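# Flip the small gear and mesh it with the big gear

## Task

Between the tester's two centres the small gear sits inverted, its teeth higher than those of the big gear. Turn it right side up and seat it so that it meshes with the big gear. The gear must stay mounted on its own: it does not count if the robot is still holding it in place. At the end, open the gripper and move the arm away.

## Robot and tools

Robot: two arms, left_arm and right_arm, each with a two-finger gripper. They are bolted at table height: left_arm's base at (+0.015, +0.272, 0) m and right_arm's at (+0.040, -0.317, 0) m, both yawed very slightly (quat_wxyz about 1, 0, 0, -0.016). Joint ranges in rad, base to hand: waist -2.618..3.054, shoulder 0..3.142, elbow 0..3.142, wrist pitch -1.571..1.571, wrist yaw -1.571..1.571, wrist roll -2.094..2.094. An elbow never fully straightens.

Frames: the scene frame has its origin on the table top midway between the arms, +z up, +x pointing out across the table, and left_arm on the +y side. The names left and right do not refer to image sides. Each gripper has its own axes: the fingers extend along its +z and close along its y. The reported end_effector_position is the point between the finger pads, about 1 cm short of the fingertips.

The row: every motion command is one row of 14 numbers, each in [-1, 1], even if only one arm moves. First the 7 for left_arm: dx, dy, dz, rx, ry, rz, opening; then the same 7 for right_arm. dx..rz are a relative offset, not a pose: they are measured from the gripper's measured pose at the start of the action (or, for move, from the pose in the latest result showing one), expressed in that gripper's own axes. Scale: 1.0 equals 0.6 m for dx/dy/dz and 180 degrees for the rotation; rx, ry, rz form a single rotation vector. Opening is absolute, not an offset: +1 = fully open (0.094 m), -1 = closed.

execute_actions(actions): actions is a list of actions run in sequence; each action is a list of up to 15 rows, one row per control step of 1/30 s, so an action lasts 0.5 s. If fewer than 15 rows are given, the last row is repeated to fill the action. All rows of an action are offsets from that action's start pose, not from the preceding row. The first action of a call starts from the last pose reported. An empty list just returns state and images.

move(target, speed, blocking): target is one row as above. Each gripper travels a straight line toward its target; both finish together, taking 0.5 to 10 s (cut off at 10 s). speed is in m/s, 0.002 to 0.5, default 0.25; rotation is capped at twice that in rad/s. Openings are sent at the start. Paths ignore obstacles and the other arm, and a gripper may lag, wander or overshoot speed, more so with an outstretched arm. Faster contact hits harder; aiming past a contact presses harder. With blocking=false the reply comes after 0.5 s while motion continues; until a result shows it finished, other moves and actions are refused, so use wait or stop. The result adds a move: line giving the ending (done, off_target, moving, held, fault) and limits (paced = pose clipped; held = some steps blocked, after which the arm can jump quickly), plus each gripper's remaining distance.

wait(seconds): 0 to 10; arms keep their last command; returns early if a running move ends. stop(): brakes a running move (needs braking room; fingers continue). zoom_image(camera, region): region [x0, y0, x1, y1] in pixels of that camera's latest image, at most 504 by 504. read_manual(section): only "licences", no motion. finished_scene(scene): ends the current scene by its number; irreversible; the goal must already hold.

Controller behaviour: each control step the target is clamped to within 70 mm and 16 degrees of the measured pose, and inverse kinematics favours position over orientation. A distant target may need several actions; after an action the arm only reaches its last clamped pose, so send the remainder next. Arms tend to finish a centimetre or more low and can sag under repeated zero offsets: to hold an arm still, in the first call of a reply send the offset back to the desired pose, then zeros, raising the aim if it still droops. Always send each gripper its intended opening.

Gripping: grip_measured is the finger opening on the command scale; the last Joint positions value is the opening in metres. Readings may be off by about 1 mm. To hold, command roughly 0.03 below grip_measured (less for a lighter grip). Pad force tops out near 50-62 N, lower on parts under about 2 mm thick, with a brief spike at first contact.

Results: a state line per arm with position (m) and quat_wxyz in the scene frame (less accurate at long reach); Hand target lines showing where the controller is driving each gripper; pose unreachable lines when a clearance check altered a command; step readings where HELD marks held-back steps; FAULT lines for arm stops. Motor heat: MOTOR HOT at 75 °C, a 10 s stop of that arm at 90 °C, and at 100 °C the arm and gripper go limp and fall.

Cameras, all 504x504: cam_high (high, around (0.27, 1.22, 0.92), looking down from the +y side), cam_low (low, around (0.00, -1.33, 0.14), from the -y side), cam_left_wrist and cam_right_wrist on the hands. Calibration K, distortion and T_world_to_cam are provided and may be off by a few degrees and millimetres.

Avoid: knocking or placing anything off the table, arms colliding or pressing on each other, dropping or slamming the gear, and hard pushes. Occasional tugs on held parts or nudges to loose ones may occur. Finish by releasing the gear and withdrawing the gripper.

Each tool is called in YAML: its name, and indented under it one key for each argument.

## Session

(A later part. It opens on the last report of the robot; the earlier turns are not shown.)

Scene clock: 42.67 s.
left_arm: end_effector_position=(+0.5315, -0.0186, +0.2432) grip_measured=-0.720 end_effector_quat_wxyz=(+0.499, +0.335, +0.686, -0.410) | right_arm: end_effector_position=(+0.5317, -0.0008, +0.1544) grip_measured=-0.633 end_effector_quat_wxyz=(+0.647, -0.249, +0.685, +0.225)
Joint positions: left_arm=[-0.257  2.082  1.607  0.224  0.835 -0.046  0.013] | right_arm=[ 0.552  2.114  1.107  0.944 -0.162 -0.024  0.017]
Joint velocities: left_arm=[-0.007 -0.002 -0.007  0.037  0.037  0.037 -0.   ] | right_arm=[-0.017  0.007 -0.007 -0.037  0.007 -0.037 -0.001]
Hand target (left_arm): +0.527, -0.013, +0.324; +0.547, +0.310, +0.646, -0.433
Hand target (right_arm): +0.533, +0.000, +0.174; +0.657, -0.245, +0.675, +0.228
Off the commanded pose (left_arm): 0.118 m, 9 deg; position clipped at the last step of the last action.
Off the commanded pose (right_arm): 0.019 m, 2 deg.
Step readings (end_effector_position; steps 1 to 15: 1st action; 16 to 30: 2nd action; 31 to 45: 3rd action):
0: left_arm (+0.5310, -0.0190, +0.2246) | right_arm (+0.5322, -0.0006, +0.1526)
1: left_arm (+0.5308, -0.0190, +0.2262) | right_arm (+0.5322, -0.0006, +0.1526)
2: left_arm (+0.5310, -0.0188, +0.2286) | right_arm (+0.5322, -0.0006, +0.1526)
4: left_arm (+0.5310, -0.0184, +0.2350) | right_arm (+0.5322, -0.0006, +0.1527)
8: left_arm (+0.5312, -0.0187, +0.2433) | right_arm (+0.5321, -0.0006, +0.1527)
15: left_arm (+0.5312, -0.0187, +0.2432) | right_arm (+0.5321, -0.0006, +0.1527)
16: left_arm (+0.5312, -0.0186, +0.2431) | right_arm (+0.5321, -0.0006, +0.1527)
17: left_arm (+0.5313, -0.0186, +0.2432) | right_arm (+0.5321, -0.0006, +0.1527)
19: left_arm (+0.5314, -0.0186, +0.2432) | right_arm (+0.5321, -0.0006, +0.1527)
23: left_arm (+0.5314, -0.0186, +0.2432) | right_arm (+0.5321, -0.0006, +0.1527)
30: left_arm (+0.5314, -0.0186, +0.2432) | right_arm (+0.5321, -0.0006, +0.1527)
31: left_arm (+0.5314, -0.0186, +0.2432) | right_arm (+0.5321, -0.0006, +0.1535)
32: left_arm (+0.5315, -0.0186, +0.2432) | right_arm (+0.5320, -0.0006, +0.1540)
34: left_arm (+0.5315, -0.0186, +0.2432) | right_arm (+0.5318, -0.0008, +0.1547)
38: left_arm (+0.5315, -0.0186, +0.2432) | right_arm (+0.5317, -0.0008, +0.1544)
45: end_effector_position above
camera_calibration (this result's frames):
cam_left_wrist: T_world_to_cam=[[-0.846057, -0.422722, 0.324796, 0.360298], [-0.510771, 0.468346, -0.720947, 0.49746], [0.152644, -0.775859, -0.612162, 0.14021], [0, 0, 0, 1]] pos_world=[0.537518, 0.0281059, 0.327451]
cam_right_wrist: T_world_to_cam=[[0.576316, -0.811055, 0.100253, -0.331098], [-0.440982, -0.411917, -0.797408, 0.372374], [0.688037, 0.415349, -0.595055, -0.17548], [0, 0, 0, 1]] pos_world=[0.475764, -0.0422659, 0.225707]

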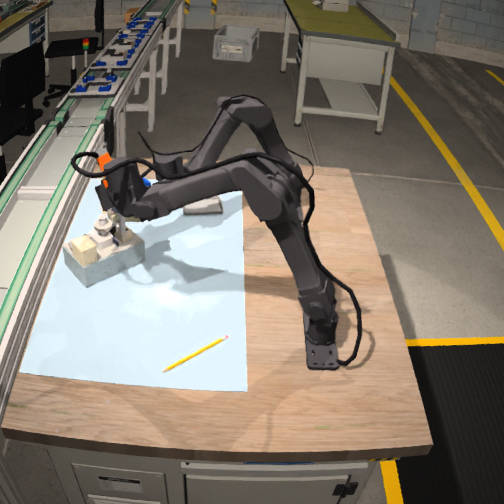

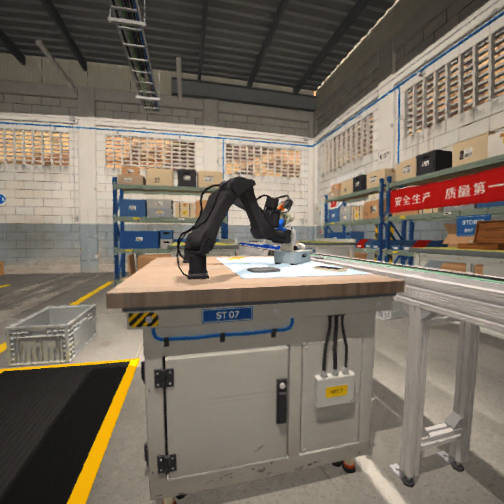

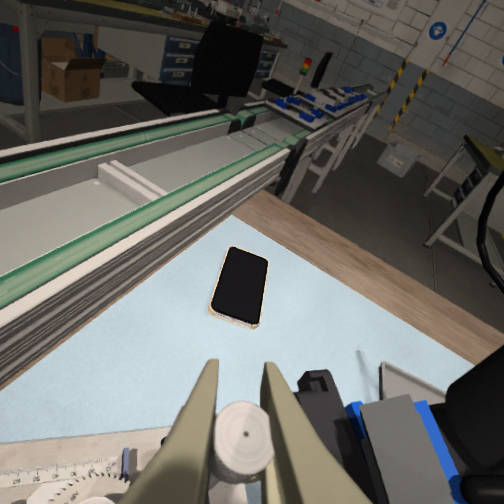

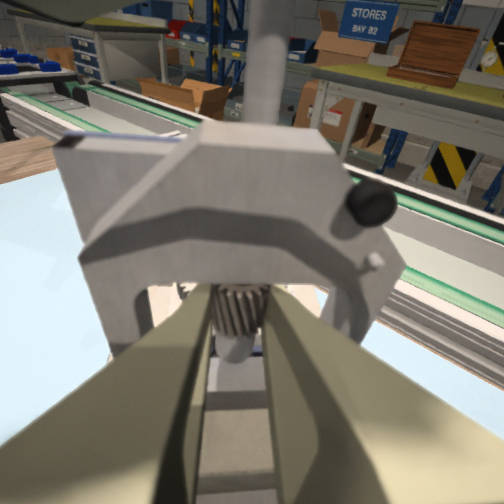

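Quill at its stop (18 mm). Raise right further, then withdraw.

execute_actions:
  actions:
    - [[-0.12,-0.025,-0.023,0,-0.03,0,-0.78, -0.045,0,0,0,-0.01,0,-0.68]]
    - [[-0.12,-0.025,-0.023,0,-0.03,0,-0.78, -0.03,0,-0.02,0,-0.005,0,-0.68],[-0.12,-0.025,-0.023,0,-0.03,0,-0.78, -0.03,0,-0.03,0,-0.005,0,-0.68],[-0.12,-0.025,-0.023,0,-0.03,0,-0.78, -0.03,0,-0.04,0,-0.005,0,-0.68]]

Scene clock: 43.87 s.
left_arm: end_effector_position=(+0.5327, -0.0185, +0.2448) grip_measured=-0.751 end_effector_quat_wxyz=(+0.475, +0.326, +0.710, -0.405) | right_arm: end_effector_position=(+0.5144, -0.0105, +0.1624) grip_measured=-0.633 end_effector_quat_wxyz=(+0.637, -0.251, +0.694, +0.223)
Joint positions: left_arm=[-0.26   2.082  1.674  0.081  0.815 -0.034  0.012] | right_arm=[ 0.552  2.018  1.029  0.898 -0.163 -0.024  0.017]
Joint velocities: left_arm=[ 0.027  0.007  0.002  0.037 -0.022  0.022 -0.   ] | right_arm=[-0.012 -0.002  0.007  0.007  0.037 -0.081 -0.   ]
Hand target (left_arm): +0.529, -0.015, +0.316; +0.522, +0.322, +0.670, -0.419
Hand target (right_arm): +0.513, -0.015, +0.176; +0.647, -0.248, +0.685, +0.226
Off the commanded pose (left_arm): 0.073 m, 7 deg.
Off the commanded pose (right_arm): 0.015 m, 2 deg.
Step readings (end_effector_position; steps 1 to 15: 1st action; 16 to 30: 2nd action):
0: left_arm (+0.5315, -0.0186, +0.2432) | right_arm (+0.5317, -0.0008, +0.1544)
1: left_arm (+0.5314, -0.0186, +0.2433) | right_arm (+0.5316, -0.0009, +0.1548)
2: left_arm (+0.5314, -0.0185, +0.2432) | right_arm (+0.5314, -0.0010, +0.1554)
4: left_arm (+0.5314, -0.0185, +0.2431) | right_arm (+0.5310, -0.0012, +0.1572)
8: left_arm (+0.5313, -0.0184, +0.2430) | right_arm (+0.5307, -0.0014, +0.1574)
15: left_arm (+0.5313, -0.0184, +0.2428) | right_arm (+0.5306, -0.0014, +0.1562)
16: left_arm (+0.5313, -0.0186, +0.2434) | right_arm (+0.5301, -0.0018, +0.1569)
17: left_arm (+0.5313, -0.0186, +0.2433) | right_arm (+0.5279, -0.0030, +0.1570)
19: left_arm (+0.5315, -0.0185, +0.2433) | right_arm (+0.5205, -0.0071, +0.1582)
23: left_arm (+0.5327, -0.0186, +0.2443) | right_arm (+0.5148, -0.0103, +0.1632)
30: end_effector_position above
camera_calibration (this result's frames):
cam_left_wrist: T_world_to_cam=[[-0.819555, -0.444881, 0.361123, 0.337444], [-0.559292, 0.484057, -0.672965, 0.513638], [0.124586, -0.753505, -0.64553, 0.16457], [0, 0, 0, 1]] pos_world=[0.543325, 0.025497, 0.330036]
cam_right_wrist: T_world_to_cam=[[0.579729, -0.808977, 0.0973139, -0.331047], [-0.460377, -0.42375, -0.780057, 0.374179], [0.672286, 0.407421, -0.618094, -0.142997], [0, 0, 0, 1]] pos_world=[0.460316, -0.0509916, 0.235711]

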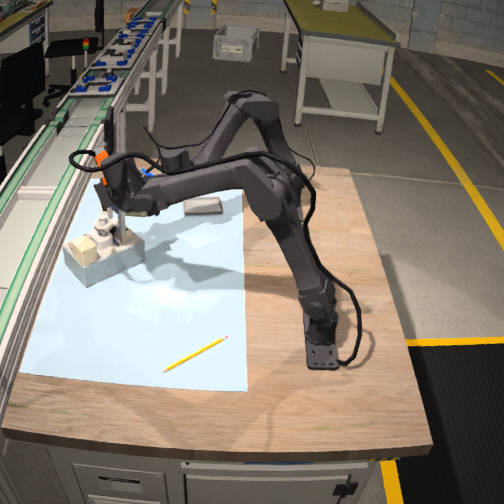

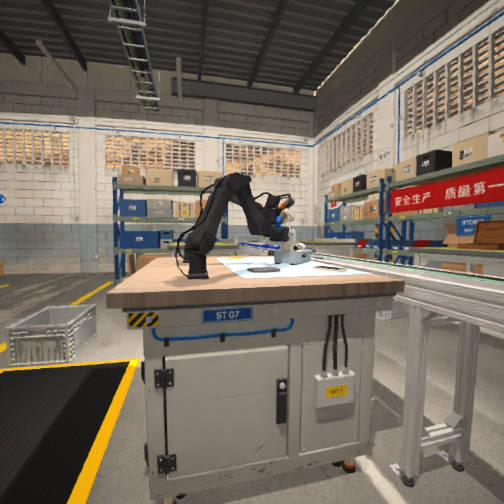

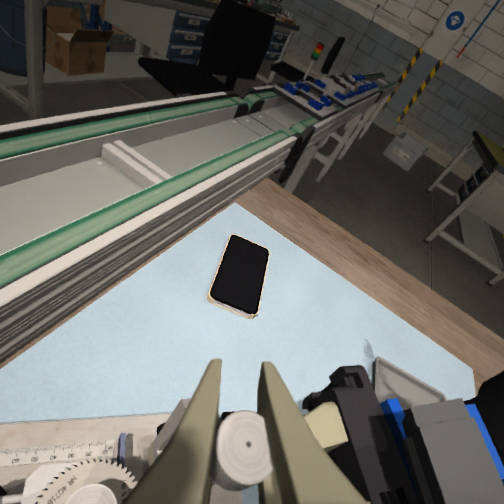

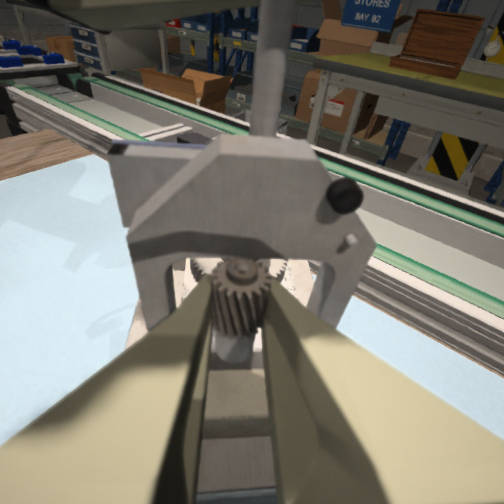

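execute_actions:
  actions:
    - [[-0.09,-0.02,-0.02,0,-0.02,0,-0.78, -0.02,0,-0.03,0,-0.01,0,-0.68],[-0.08,-0.02,-0.02,0,-0.02,0,-0.78, -0.02,0,-0.04,0,-0.01,0,-0.68],[-0.07,-0.017,-0.017,0,-0.02,0,-0.78, -0.02,0,-0.05,0,-0.01,0,-0.68],[-0.06,-0.015,-0.015,0,-0.02,0,-0.78, -0.02,0,-0.06,0,-0.01,0,-0.68],[-0.05,-0.012,-0.012,0,-0.02,0,-0.78, -0.02,0,-0.07,0,-0.01,0,-0.68],[-0.04,-0.01,-0.01,0,-0.02,0,-0.78, -0.02,0,-0.08,0,-0.01,0,-0.68],[-0.03,-0.007,-0.007,0,-0.02,0,-0.78, -0.02,0,-0.09,0,-0.01,0,-0.68],[-0.02,-0.005,-0.005,0,-0.02,0,-0.78, -0.02,0,-0.1,0,-0.01,0,-0.68],[-0.01,-0.002,-0.002,0,-0.02,0,-0.78, -0.02,0,-0.11,0,-0.01,0,-0.68],[0,0,0,0,-0.02,0,-0.78, -0.02,0,-0.12,0,-0.01,0,-0.68]]
    - [[-0.02,0,0,0,-0.03,0,-0.3, -0.015,0,-0.03,0,0,0,-0.68],[-0.02,0,0,0,-0.03,0,-0.3, -0.015,0,-0.06,0,0,0,-0.68],[-0.02,0,0,0,-0.03,0,-0.3, -0.015,0,-0.09,0,0,0,-0.68]]

Scene clock: 45.30 s.
left_arm: end_effector_position=(+0.5360, -0.0190, +0.2306) grip_measured=-0.303 end_effector_quat_wxyz=(+0.506, +0.305, +0.693, -0.414) | right_arm: end_effector_position=(+0.4225, -0.0802, +0.1726) grip_measured=-0.633 end_effector_quat_wxyz=(+0.623, -0.250, +0.707, +0.222)
Joint positions: left_arm=[-0.264  2.095  1.549  0.338  0.793 -0.122  0.033] | right_arm=[ 0.501  1.599  0.572  0.899 -0.21  -0.024  0.017]
Joint velocities: left_arm=[ 0.017  0.007  0.002 -0.007  0.022  0.022 -0.   ] | right_arm=[-0.022 -0.002 -0.002 -0.11  -0.037  0.051 -0.   ]
Hand target (left_arm): +0.537, -0.020, +0.234; +0.515, +0.305, +0.686, -0.414
Hand target (right_arm): +0.421, -0.084, +0.180; +0.630, -0.250, +0.701, +0.222
Off the commanded pose (left_arm): 0.003 m, 1 deg.
Off the commanded pose (right_arm): 0.008 m, 1 deg.
Step readings (end_effector_position; steps 1 to 15: 1st action; 16 to 30: 2nd action):
0: left_arm (+0.5327, -0.0185, +0.2449) | right_arm (+0.5144, -0.0105, +0.1624)
1: left_arm (+0.5328, -0.0183, +0.2449) | right_arm (+0.5132, -0.0112, +0.1621)
2: left_arm (+0.5327, -0.0185, +0.2444) | right_arm (+0.5096, -0.0132, +0.1611)
4: left_arm (+0.5328, -0.0185, +0.2439) | right_arm (+0.4992, -0.0190, +0.1578)
8: left_arm (+0.5327, -0.0183, +0.2383) | right_arm (+0.4785, -0.0326, +0.1543)
15: left_arm (+0.5331, -0.0188, +0.2221) | right_arm (+0.4616, -0.0511, +0.1642)
16: left_arm (+0.5331, -0.0188, +0.2218) | right_arm (+0.4605, -0.0516, +0.1656)
17: left_arm (+0.5333, -0.0188, +0.2221) | right_arm (+0.4562, -0.0541, +0.1658)
19: left_arm (+0.5334, -0.0187, +0.2216) | right_arm (+0.4395, -0.0648, +0.1671)
23: left_arm (+0.5342, -0.0187, +0.2240) | right_arm (+0.4235, -0.0795, +0.1728)
30: end_effector_position above
camera_calibration (this result's frames):
cam_left_wrist: T_world_to_cam=[[-0.817691, -0.448359, 0.361049, 0.343985], [-0.548976, 0.418618, -0.723453, 0.510968], [0.173225, -0.789768, -0.588438, 0.114728], [0, 0, 0, 1]] pos_world=[0.541909, 0.0309371, 0.312976]
cam_right_wrist: T_world_to_cam=[[0.579653, -0.810145, 0.0875587, -0.333457], [-0.489052, -0.431822, -0.757864, 0.317881], [0.65179, 0.396478, -0.64651, -0.0338749], [0, 0, 0, 1]] pos_world=[0.370829, -0.11945, 0.248207]

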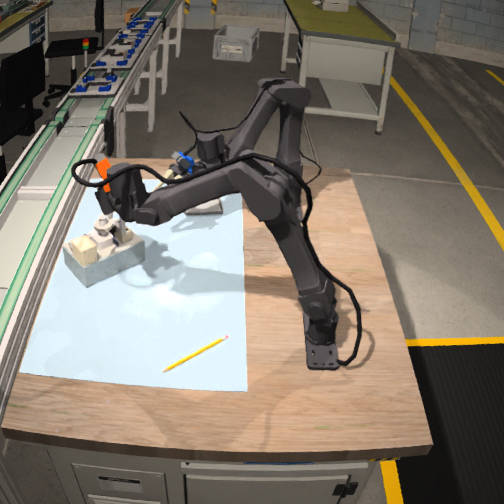

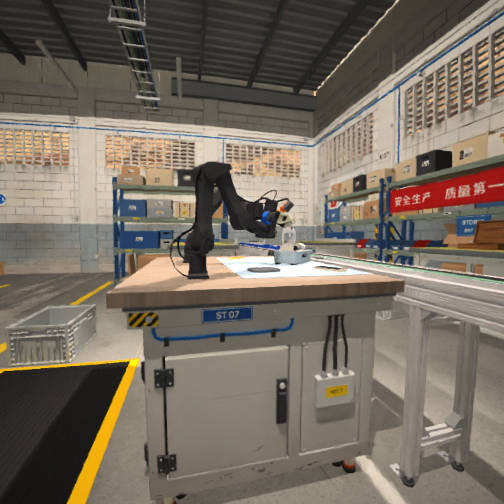

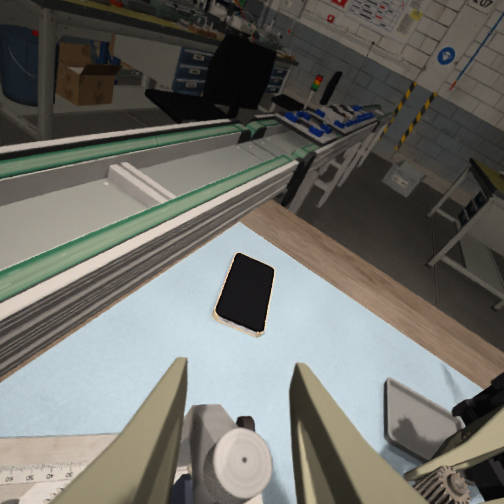

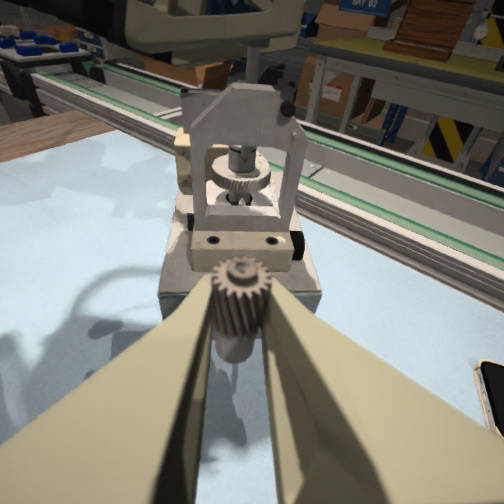

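move:
  target: [-0.005,0,0,0,0,0,-0.3, 0.19,0.089,-0.033,0,0.478,0,-0.68]

move:
  target: [0,0,0,0,0,0,-0.3, 0,0,0,0,0,0.5,-0.68]

Scene clock: 49.33 s.
left_arm: end_effector_position=(+0.5359, -0.0189, +0.2300) grip_measured=-0.303 end_effector_quat_wxyz=(+0.504, +0.303, +0.694, -0.416) | right_arm: end_effector_position=(+0.3591, -0.0662, +0.0505) grip_measured=-0.633 end_effector_quat_wxyz=(-0.038, -0.333, +0.942, -0.010)
Joint positions: left_arm=[-0.264  2.095  1.549  0.335  0.793 -0.127  0.033] | right_arm=[ 0.693  2.202  1.828 -1.276 -0.005 -0.017  0.017]
Joint velocities: left_arm=[ 0.002 -0.007 -0.002 -0.022 -0.081 -0.007  0.001] | right_arm=[-0.032 -0.007  0.017 -0.022  0.007  0.081  0.001]
Hand target (left_arm): +0.537, -0.019, +0.234; +0.506, +0.305, +0.693, -0.414
Hand target (right_arm): +0.362, -0.060, +0.060; -0.026, -0.333, +0.942, -0.010
Off the commanded pose (left_arm): 0.004 m, 0 deg.
Off the commanded pose (right_arm): 0.014 m, 1 deg.
move: off_target (right_arm)
camera_calibration (this result's frames):
cam_left_wrist: T_world_to_cam=[[-0.814698, -0.448817, 0.367192, 0.341155], [-0.554416, 0.417263, -0.720079, 0.51259], [0.169968, -0.790224, -0.588775, 0.116258], [0, 0, 0, 1]] pos_world=[0.542367, 0.0311007, 0.312286]
cam_right_wrist: T_world_to_cam=[[0.692111, -0.719476, 0.0577642, -0.30766], [-0.592091, -0.520153, 0.615523, 0.162227], [-0.412808, -0.460212, -0.785999, 0.25559], [0, 0, 0, 1]] pos_world=[0.414498, -0.0193461, 0.11881]

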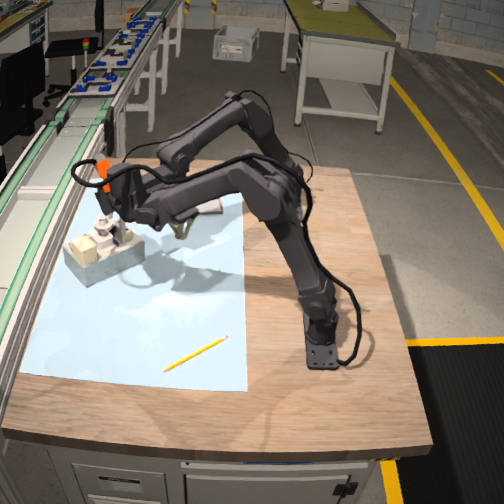

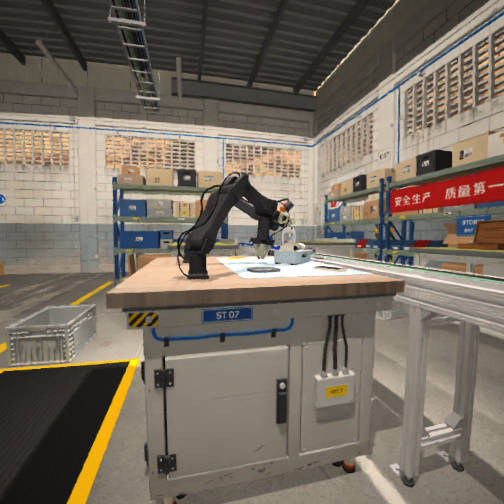

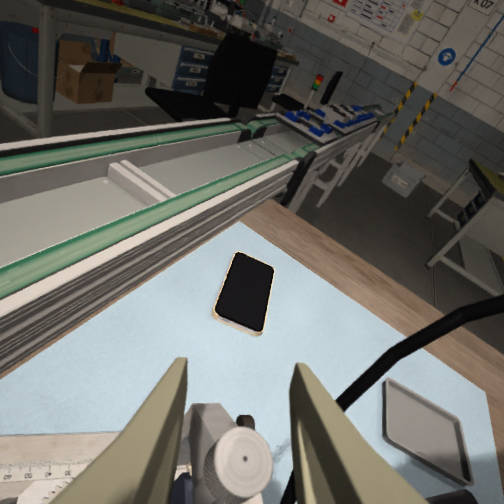

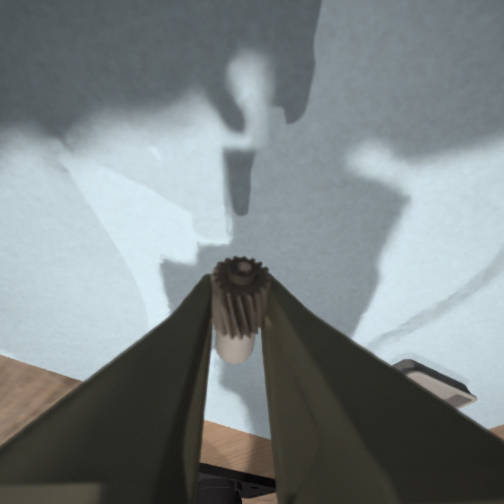

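Scene clock: 53.07 s.
left_arm: end_effector_position=(+0.5359, -0.0189, +0.2300) grip_measured=-0.303 end_effector_quat_wxyz=(+0.504, +0.303, +0.694, -0.416) | right_arm: end_effector_position=(+0.3591, -0.0662, +0.0505) grip_measured=-0.633 end_effector_quat_wxyz=(-0.020, +0.425, +0.904, -0.034)
Joint positions: left_arm=[-0.264  2.095  1.549  0.335  0.793 -0.127  0.033] | right_arm=[ 0.693  2.202  1.828 -1.276 -0.005  1.541  0.017]
Joint velocities: left_arm=[-0.002  0.007 -0.012 -0.066 -0.007  0.022 -0.001] | right_arm=[-0.017  0.002  0.007  0.051 -0.066  0.022 -0.   ]
Hand target (left_arm): +0.536, -0.019, +0.230; +0.504, +0.303, +0.694, -0.416
Hand target (right_arm): +0.359, -0.066, +0.050; -0.020, +0.431, +0.901, -0.034
Off the commanded pose (left_arm): 0.000 m, 0 deg.
Off the commanded pose (right_arm): 0.000 m, 1 deg.
move: done
camera_calibration (this result's frames):
cam_left_wrist: T_world_to_cam=[[-0.814698, -0.448817, 0.367192, 0.341155], [-0.554416, 0.417263, -0.720079, 0.51259], [0.169968, -0.790224, -0.588775, 0.116258], [0, 0, 0, 1]] pos_world=[0.542367, 0.0311007, 0.312286]
cam_right_wrist: T_world_to_cam=[[-0.706332, -0.692285, 0.147771, 0.191826], [-0.51811, 0.647829, 0.558462, 0.215889], [-0.482345, 0.317898, -0.816262, 0.333622], [0, 0, 0, 1]] pos_world=[0.408268, -0.113119, 0.123411]

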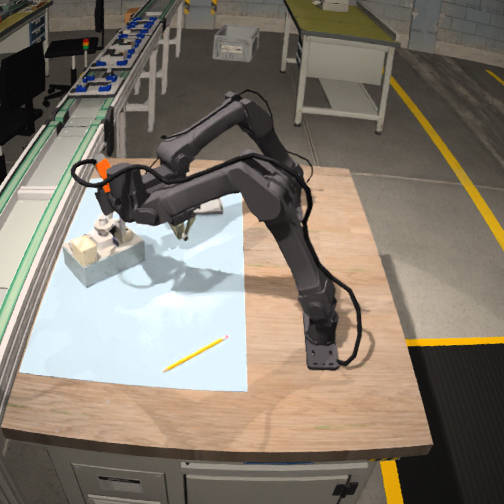

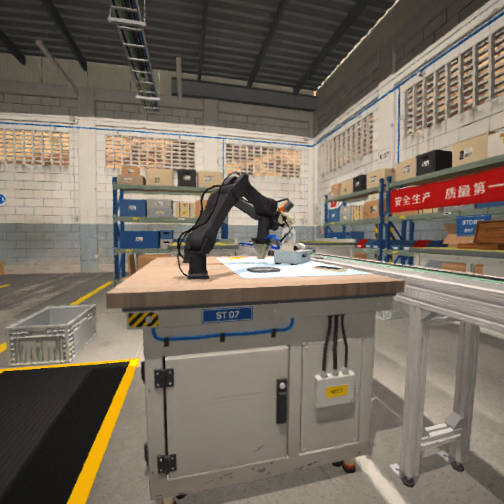

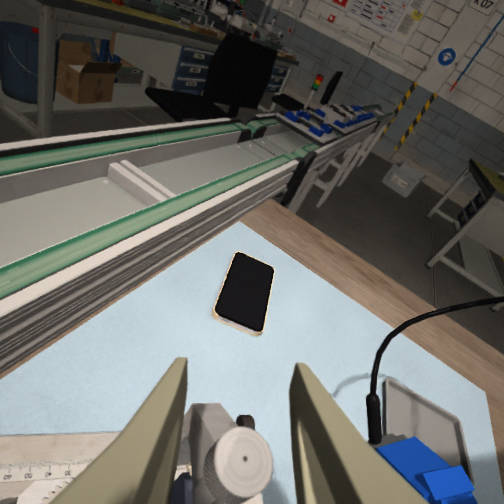

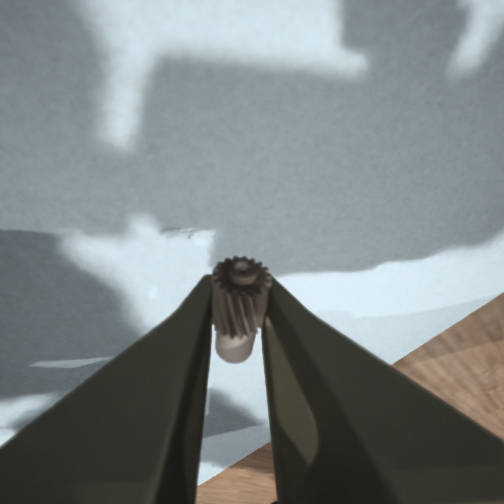

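move:
  target: [0,0,0,0,0,0,-0.3, 0,0.004,0.05,-0.025,0.017,0,-0.68]
  speed: 0.06

Scene clock: 54.33 s.
left_arm: end_effector_position=(+0.5359, -0.0189, +0.2300) grip_measured=-0.303 end_effector_quat_wxyz=(+0.504, +0.303, +0.694, -0.416) | right_arm: end_effector_position=(+0.3542, -0.0656, +0.0206) grip_measured=-0.633 end_effector_quat_wxyz=(-0.031, +0.427, +0.904, -0.002)
Joint positions: left_arm=[-0.264  2.095  1.549  0.335  0.793 -0.127  0.033] | right_arm=[ 0.68   2.165  1.649 -1.087 -0.053  1.53   0.017]
Joint velocities: left_arm=[-0.002  0.007 -0.002  0.037 -0.007  0.022 -0.   ] | right_arm=[-0.007  0.002 -0.002 -0.007  0.022 -0.037 -0.   ]
Hand target (left_arm): +0.536, -0.019, +0.230; +0.504, +0.303, +0.694, -0.416
Hand target (right_arm): +0.359, -0.066, +0.021; -0.027, +0.427, +0.904, +0.012
Off the commanded pose (left_arm): 0.000 m, 0 deg.
Off the commanded pose (right_arm): 0.005 m, 2 deg.
move: done
camera_calibration (this result's frames):
cam_left_wrist: T_world_to_cam=[[-0.814698, -0.448817, 0.367192, 0.341155], [-0.554416, 0.417263, -0.720079, 0.51259], [0.169968, -0.790224, -0.588775, 0.116258], [0, 0, 0, 1]] pos_world=[0.542367, 0.0311007, 0.312286]
cam_right_wrist: T_world_to_cam=[[-0.710439, -0.697205, 0.095823, 0.195372], [-0.519571, 0.611456, 0.596797, 0.226968], [-0.474682, 0.374201, -0.79665, 0.307255], [0, 0, 0, 1]] pos_world=[0.402574, -0.117541, 0.0905998]

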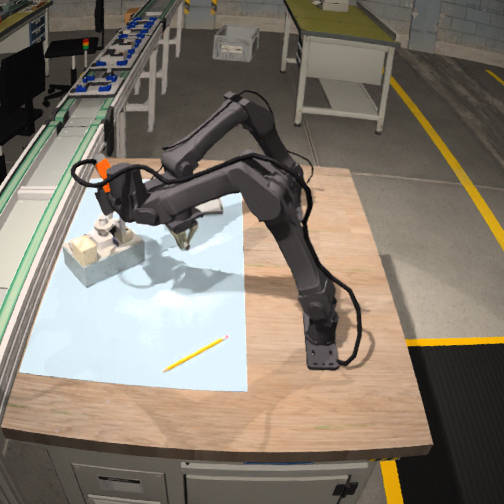

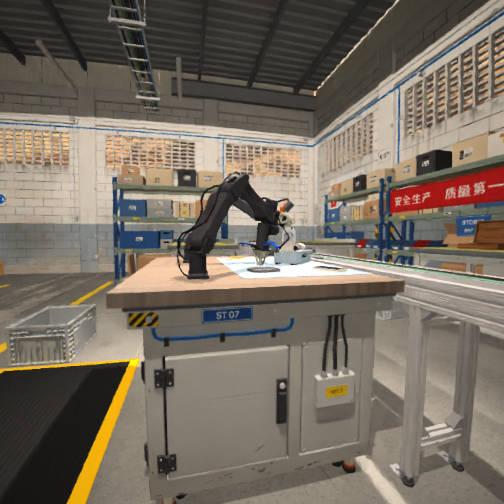

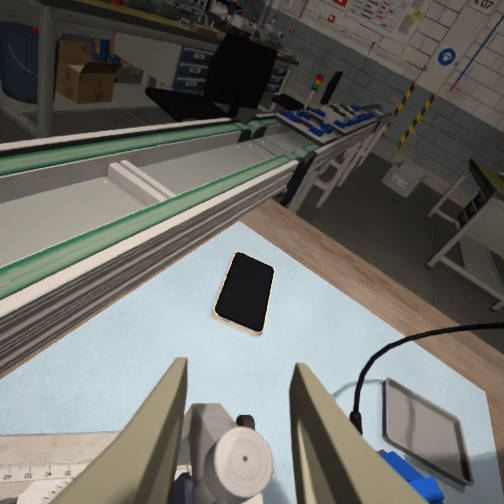

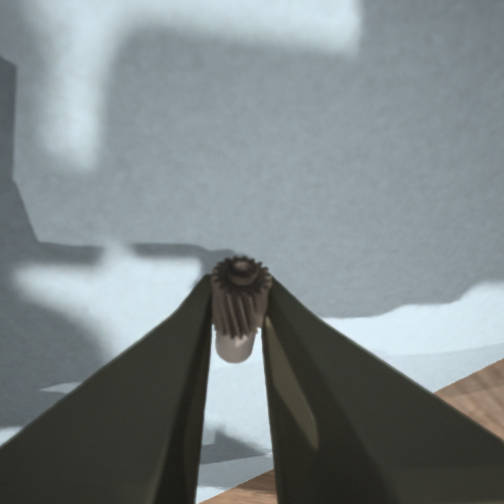

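move:
  target: [0,0,0,0,0,0,-0.3, 0,0,0.012,0,0,0,-0.68]
  speed: 0.03

zoom_image:
  camera: "cam_high"
  region: [140, 200, 230, 280]

Scene clock: 55.13 s.
left_arm: end_effector_position=(+0.5359, -0.0189, +0.2300) grip_measured=-0.303 end_effector_quat_wxyz=(+0.504, +0.303, +0.694, -0.416) | right_arm: end_effector_position=(+0.3541, -0.0657, +0.0206) grip_measured=-0.633 end_effector_quat_wxyz=(-0.031, +0.426, +0.904, -0.002)
Joint positions: left_arm=[-0.264  2.095  1.549  0.335  0.793 -0.127  0.033] | right_arm=[ 0.68   2.165  1.649 -1.088 -0.053  1.53   0.017]
Joint velocities: left_arm=[ 0.002 -0.002 -0.007 -0.022  0.007 -0.007 -0.   ] | right_arm=[-0.007  0.002 -0.002 -0.037 -0.037 -0.007  0.   ]
Hand target (left_arm): +0.536, -0.019, +0.230; +0.504, +0.303, +0.694, -0.416
Hand target (right_arm): +0.354, -0.066, +0.014; -0.031, +0.427, +0.904, -0.002
Off the commanded pose (left_arm): 0.000 m, 0 deg.
Off the commanded pose (right_arm): 0.007 m, 0 deg.
move: done
camera_calibration (this result's frames):
cam_left_wrist: T_world_to_cam=[[-0.814698, -0.448817, 0.367192, 0.341155], [-0.554416, 0.417263, -0.720079, 0.51259], [0.169968, -0.790224, -0.588775, 0.116258], [0, 0, 0, 1]] pos_world=[0.542367, 0.0311007, 0.312286]
cam_right_wrist: T_world_to_cam=[[-0.710145, -0.697455, 0.0961782, 0.195151], [-0.519628, 0.611383, 0.596823, 0.226976], [-0.475059, 0.373854, -0.796588, 0.307353], [0, 0, 0, 1]] pos_world=[0.402539, -0.117566, 0.0905995]

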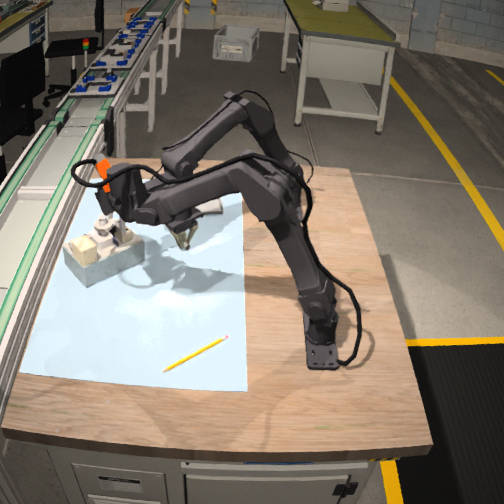

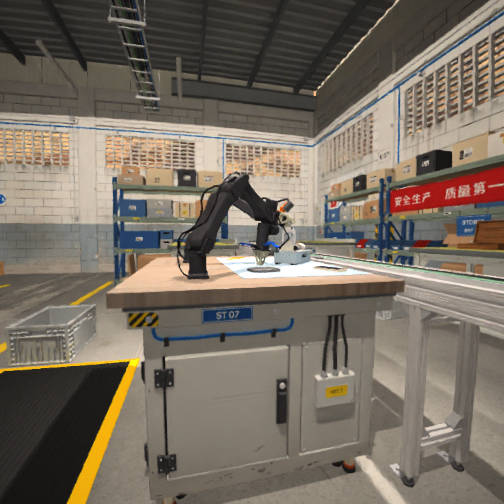

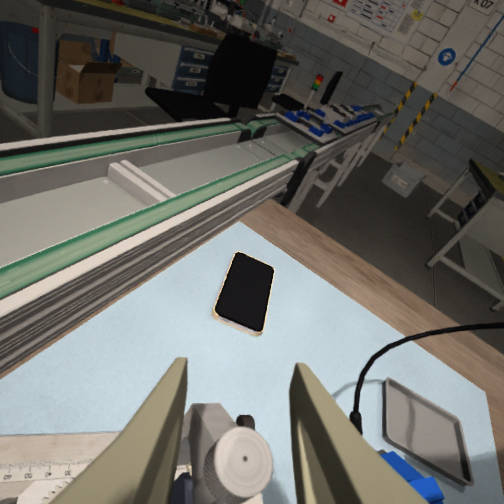

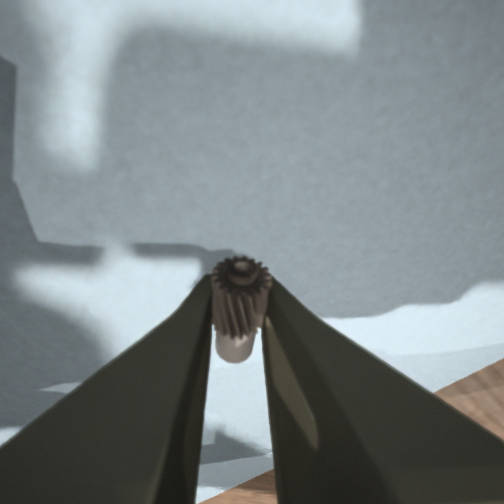

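Region (140, 200, 230, 280) of cam_high's 504x504 image, scaled by 5.600, with more detail than that image has.

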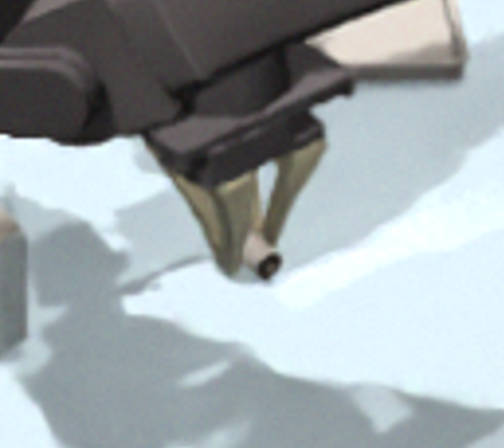

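move:
  target: [0,0,0,0,0,0,-0.3, 0,0,0,0,0,0,-0.3]
  speed: 0.03

move:
  target: [0,0,0,0,0,0,-0.3, 0.033,0,-0.075,-0.01,-0.017,0,-0.3]
  speed: 0.1

move:
  target: [0,0,0,0,0,0,-0.3, 0,0,0,0,0,-0.6,-0.3]
  speed: 0.5

move:
  target: [0,0,0,0,0,0,-0.3, 0,0,0,0,0,-0.405,-0.3]
  speed: 0.5

Scene clock: 56.07 s.
left_arm: end_effector_position=(+0.5359, -0.0189, +0.2300) grip_measured=-0.303 end_effector_quat_wxyz=(+0.504, +0.303, +0.694, -0.416) | right_arm: end_effector_position=(+0.3498, -0.0691, +0.0209) grip_measured=-0.303 end_effector_quat_wxyz=(-0.036, +0.427, +0.904, -0.012)
Joint positions: left_arm=[-0.264  2.095  1.549  0.335  0.793 -0.127  0.033] | right_arm=[ 0.68   2.165  1.649 -1.11  -0.052  1.53   0.033]
Joint velocities: left_arm=[ 0.007  0.002  0.002  0.007  0.022  0.051 -0.   ] | right_arm=[ 0.002 -0.012 -0.017 -0.066 -0.037 -0.081 -0.001]
Hand target (left_arm): +0.536, -0.019, +0.230; +0.504, +0.303, +0.694, -0.416
Hand target (right_arm): +0.354, -0.066, +0.021; -0.031, +0.426, +0.904, -0.002
Off the commanded pose (left_arm): 0.000 m, 0 deg.
Off the commanded pose (right_arm): 0.005 m, 1 deg.
move: done
camera_calibration (this result's frames):
cam_left_wrist: T_world_to_cam=[[-0.814698, -0.448817, 0.367192, 0.341155], [-0.554416, 0.417263, -0.720079, 0.51259], [0.169968, -0.790224, -0.588775, 0.116258], [0, 0, 0, 1]] pos_world=[0.542367, 0.0311007, 0.312286]
cam_right_wrist: T_world_to_cam=[[-0.70827, -0.696002, 0.118046, 0.188687], [-0.50925, 0.61954, 0.597357, 0.223564], [-0.488896, 0.362975, -0.79324, 0.310765], [0, 0, 0, 1]] pos_world=[0.399423, -0.119981, 0.0906904]

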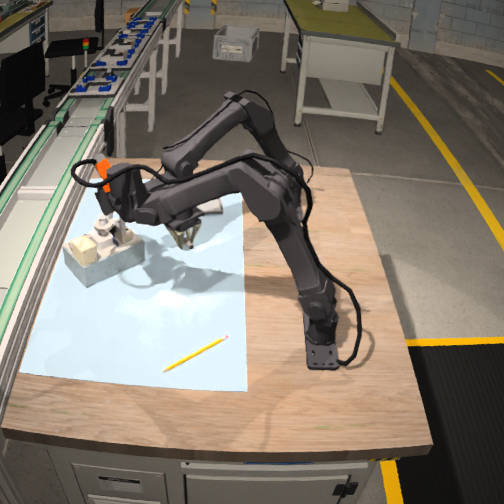

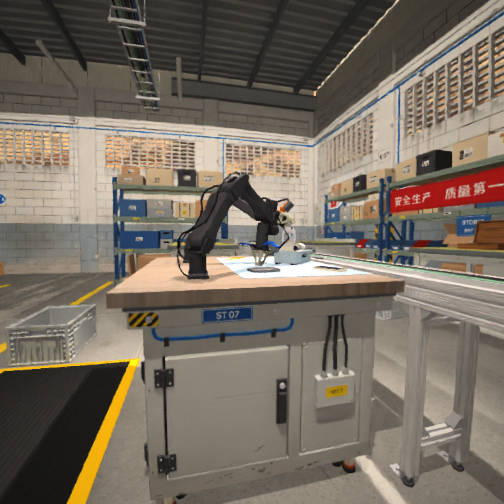

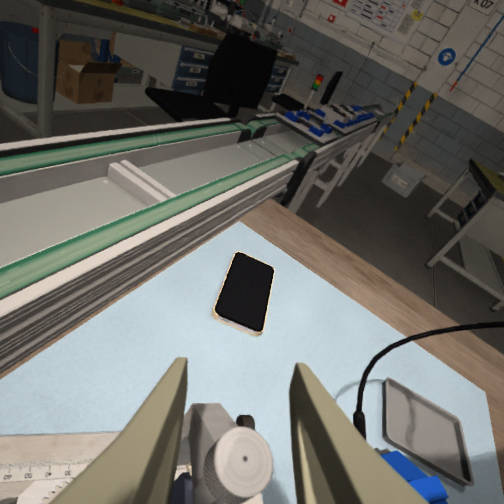

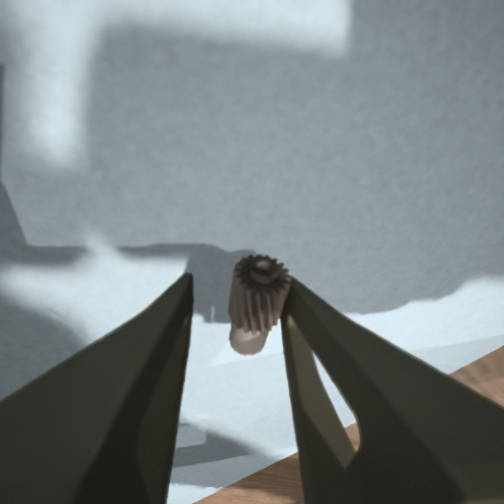

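Scene clock: 57.10 s.
left_arm: end_effector_position=(+0.5359, -0.0189, +0.2300) grip_measured=-0.303 end_effector_quat_wxyz=(+0.504, +0.303, +0.694, -0.416) | right_arm: end_effector_position=(+0.3370, -0.0581, +0.0529) grip_measured=-0.303 end_effector_quat_wxyz=(-0.018, +0.425, +0.905, -0.020)
Joint positions: left_arm=[-0.264  2.095  1.549  0.335  0.793 -0.127  0.033] | right_arm=[ 0.738  2.122  1.712 -1.212 -0.017  1.586  0.033]
Joint velocities: left_arm=[ 0.017 -0.012  0.002  0.037 -0.051 -0.007  0.001] | right_arm=[-0.002  0.002 -0.017 -0.007  0.022  0.007  0.001]
Hand target (left_arm): +0.536, -0.019, +0.230; +0.504, +0.303, +0.694, -0.416
Hand target (right_arm): +0.341, -0.054, +0.067; -0.006, +0.427, +0.904, -0.009
Off the commanded pose (left_arm): 0.000 m, 0 deg.
Off the commanded pose (right_arm): 0.015 m, 2 deg.
move: off_target (right_arm)
camera_calibration (this result's frames):
cam_left_wrist: T_world_to_cam=[[-0.814698, -0.448817, 0.367192, 0.341155], [-0.554416, 0.417263, -0.720079, 0.51259], [0.169968, -0.790224, -0.588775, 0.116258], [0, 0, 0, 1]] pos_world=[0.542367, 0.0311007, 0.312286]
cam_right_wrist: T_world_to_cam=[[-0.708622, -0.695315, 0.119969, 0.183493], [-0.526685, 0.634391, 0.565819, 0.199529], [-0.469529, 0.337765, -0.815755, 0.319178], [0, 0, 0, 1]] pos_world=[0.38498, -0.106802, 0.12546]

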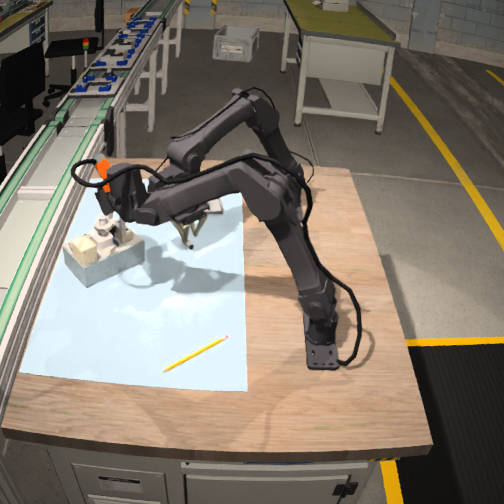

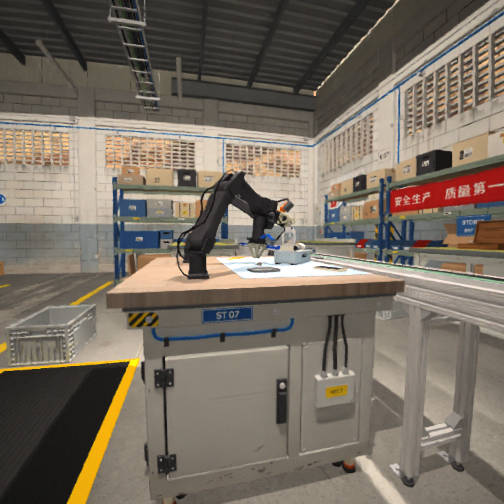

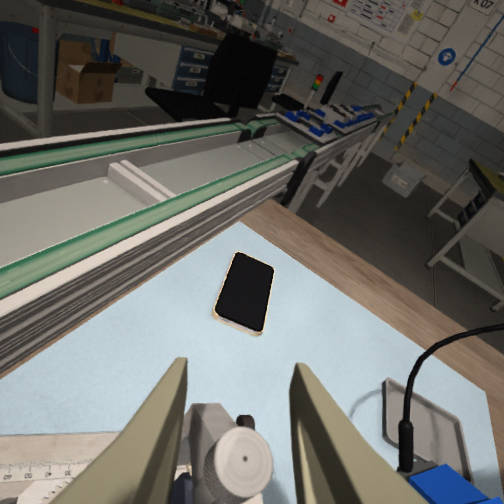

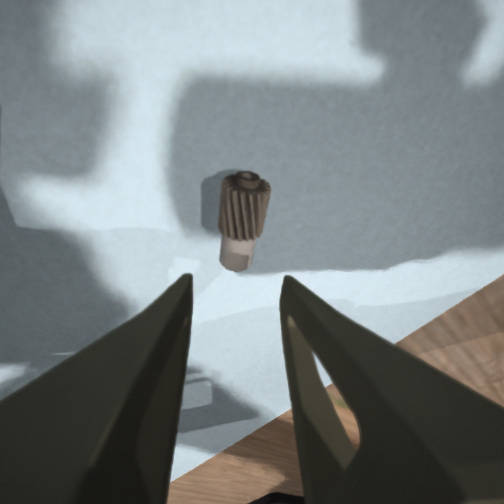

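Scene clock: 59.73 s.
left_arm: end_effector_position=(+0.5359, -0.0189, +0.2300) grip_measured=-0.303 end_effector_quat_wxyz=(+0.504, +0.303, +0.694, -0.416) | right_arm: end_effector_position=(+0.3369, -0.0582, +0.0529) grip_measured=-0.303 end_effector_quat_wxyz=(-0.027, -0.476, +0.879, +0.003)
Joint positions: left_arm=[-0.264  2.095  1.549  0.335  0.793 -0.127  0.033] | right_arm=[ 0.738  2.122  1.712 -1.213 -0.017 -0.287  0.033]
Joint velocities: left_arm=[-0.012 -0.007  0.012 -0.081 -0.037  0.007  0.   ] | right_arm=[ 0.007 -0.012 -0.007 -0.022  0.007 -0.037 -0.   ]
Hand target (left_arm): +0.536, -0.019, +0.230; +0.504, +0.303, +0.694, -0.416
Hand target (right_arm): +0.337, -0.058, +0.053; -0.027, -0.482, +0.876, +0.003
Off the commanded pose (left_arm): 0.000 m, 0 deg.
Off the commanded pose (right_arm): 0.000 m, 1 deg.
move: done
camera_calibration (this result's frames):
cam_left_wrist: T_world_to_cam=[[-0.814698, -0.448817, 0.367192, 0.341155], [-0.554416, 0.417263, -0.720079, 0.51259], [0.169968, -0.790224, -0.588775, 0.116258], [0, 0, 0, 1]] pos_world=[0.542367, 0.0311007, 0.312286]
cam_right_wrist: T_world_to_cam=[[0.880477, -0.472679, 0.0365227, -0.33463], [-0.401605, -0.702705, 0.587298, 0.078432], [-0.251939, -0.531771, -0.808546, 0.194871], [0, 0, 0, 1]] pos_world=[0.375228, 0.000568872, 0.123721]

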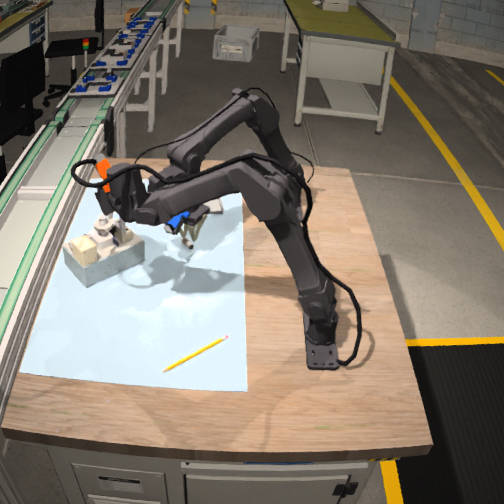

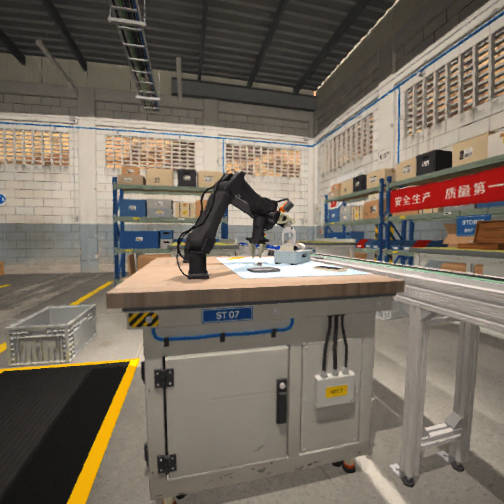

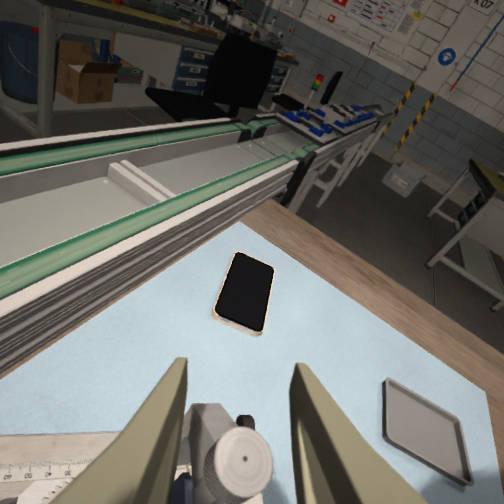

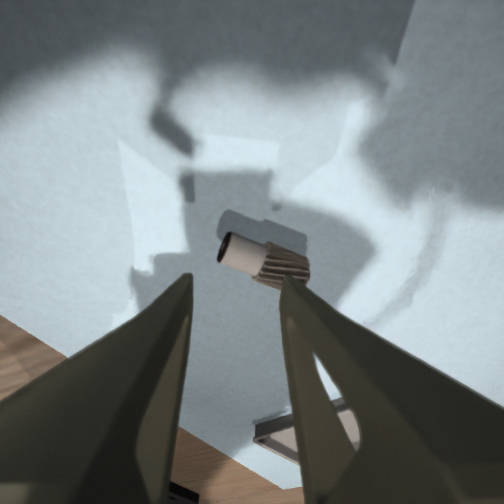

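Scene clock: 61.77 s.
left_arm: end_effector_position=(+0.5359, -0.0189, +0.2300) grip_measured=-0.303 end_effector_quat_wxyz=(+0.504, +0.303, +0.694, -0.416) | right_arm: end_effector_position=(+0.3371, -0.0585, +0.0529) grip_measured=-0.303 end_effector_quat_wxyz=(+0.020, +0.903, -0.430, -0.017)
Joint positions: left_arm=[-0.264  2.095  1.549  0.335  0.793 -0.127  0.033] | right_arm=[ 0.738  2.122  1.712 -1.213 -0.015 -1.546  0.033]
Joint velocities: left_arm=[ 0.002  0.002 -0.007 -0.037  0.007  0.022  0.   ] | right_arm=[-0.002  0.002 -0.007  0.022  0.007 -0.066  0.   ]
Hand target (left_arm): +0.536, -0.019, +0.230; +0.504, +0.303, +0.694, -0.416
Hand target (right_arm): +0.337, -0.058, +0.053; +0.020, +0.905, -0.424, -0.018
Off the commanded pose (left_arm): 0.000 m, 0 deg.
Off the commanded pose (right_arm): 0.000 m, 1 deg.
move: done
camera_calibration (this result's frames):
cam_left_wrist: T_world_to_cam=[[-0.814698, -0.448817, 0.367192, 0.341155], [-0.554416, 0.417263, -0.720079, 0.51259], [0.169968, -0.790224, -0.588775, 0.116258], [0, 0, 0, 1]] pos_world=[0.542367, 0.0311007, 0.312286]
cam_right_wrist: T_world_to_cam=[[0.721961, 0.691639, 0.0201858, -0.212577], [0.575054, -0.615978, 0.538409, -0.243274], [0.384819, -0.377102, -0.842442, -0.00905761], [0, 0, 0, 1]] pos_world=[0.296853, -0.00624073, 0.127641]

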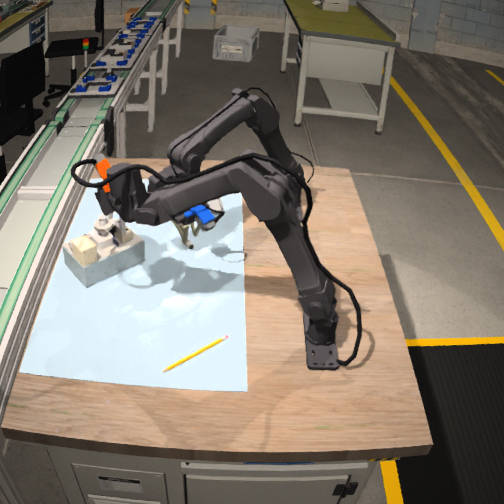

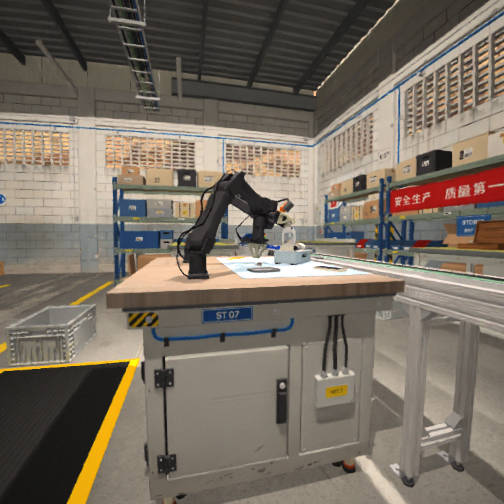

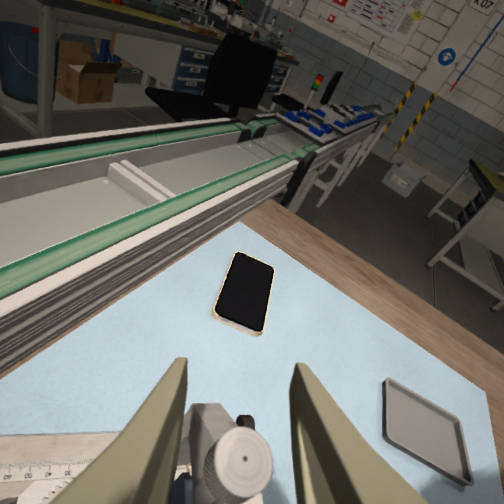

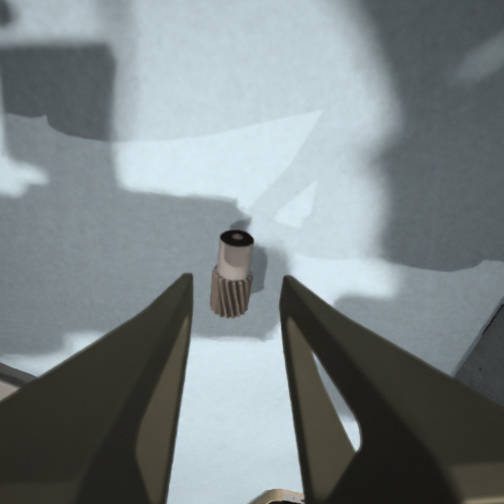

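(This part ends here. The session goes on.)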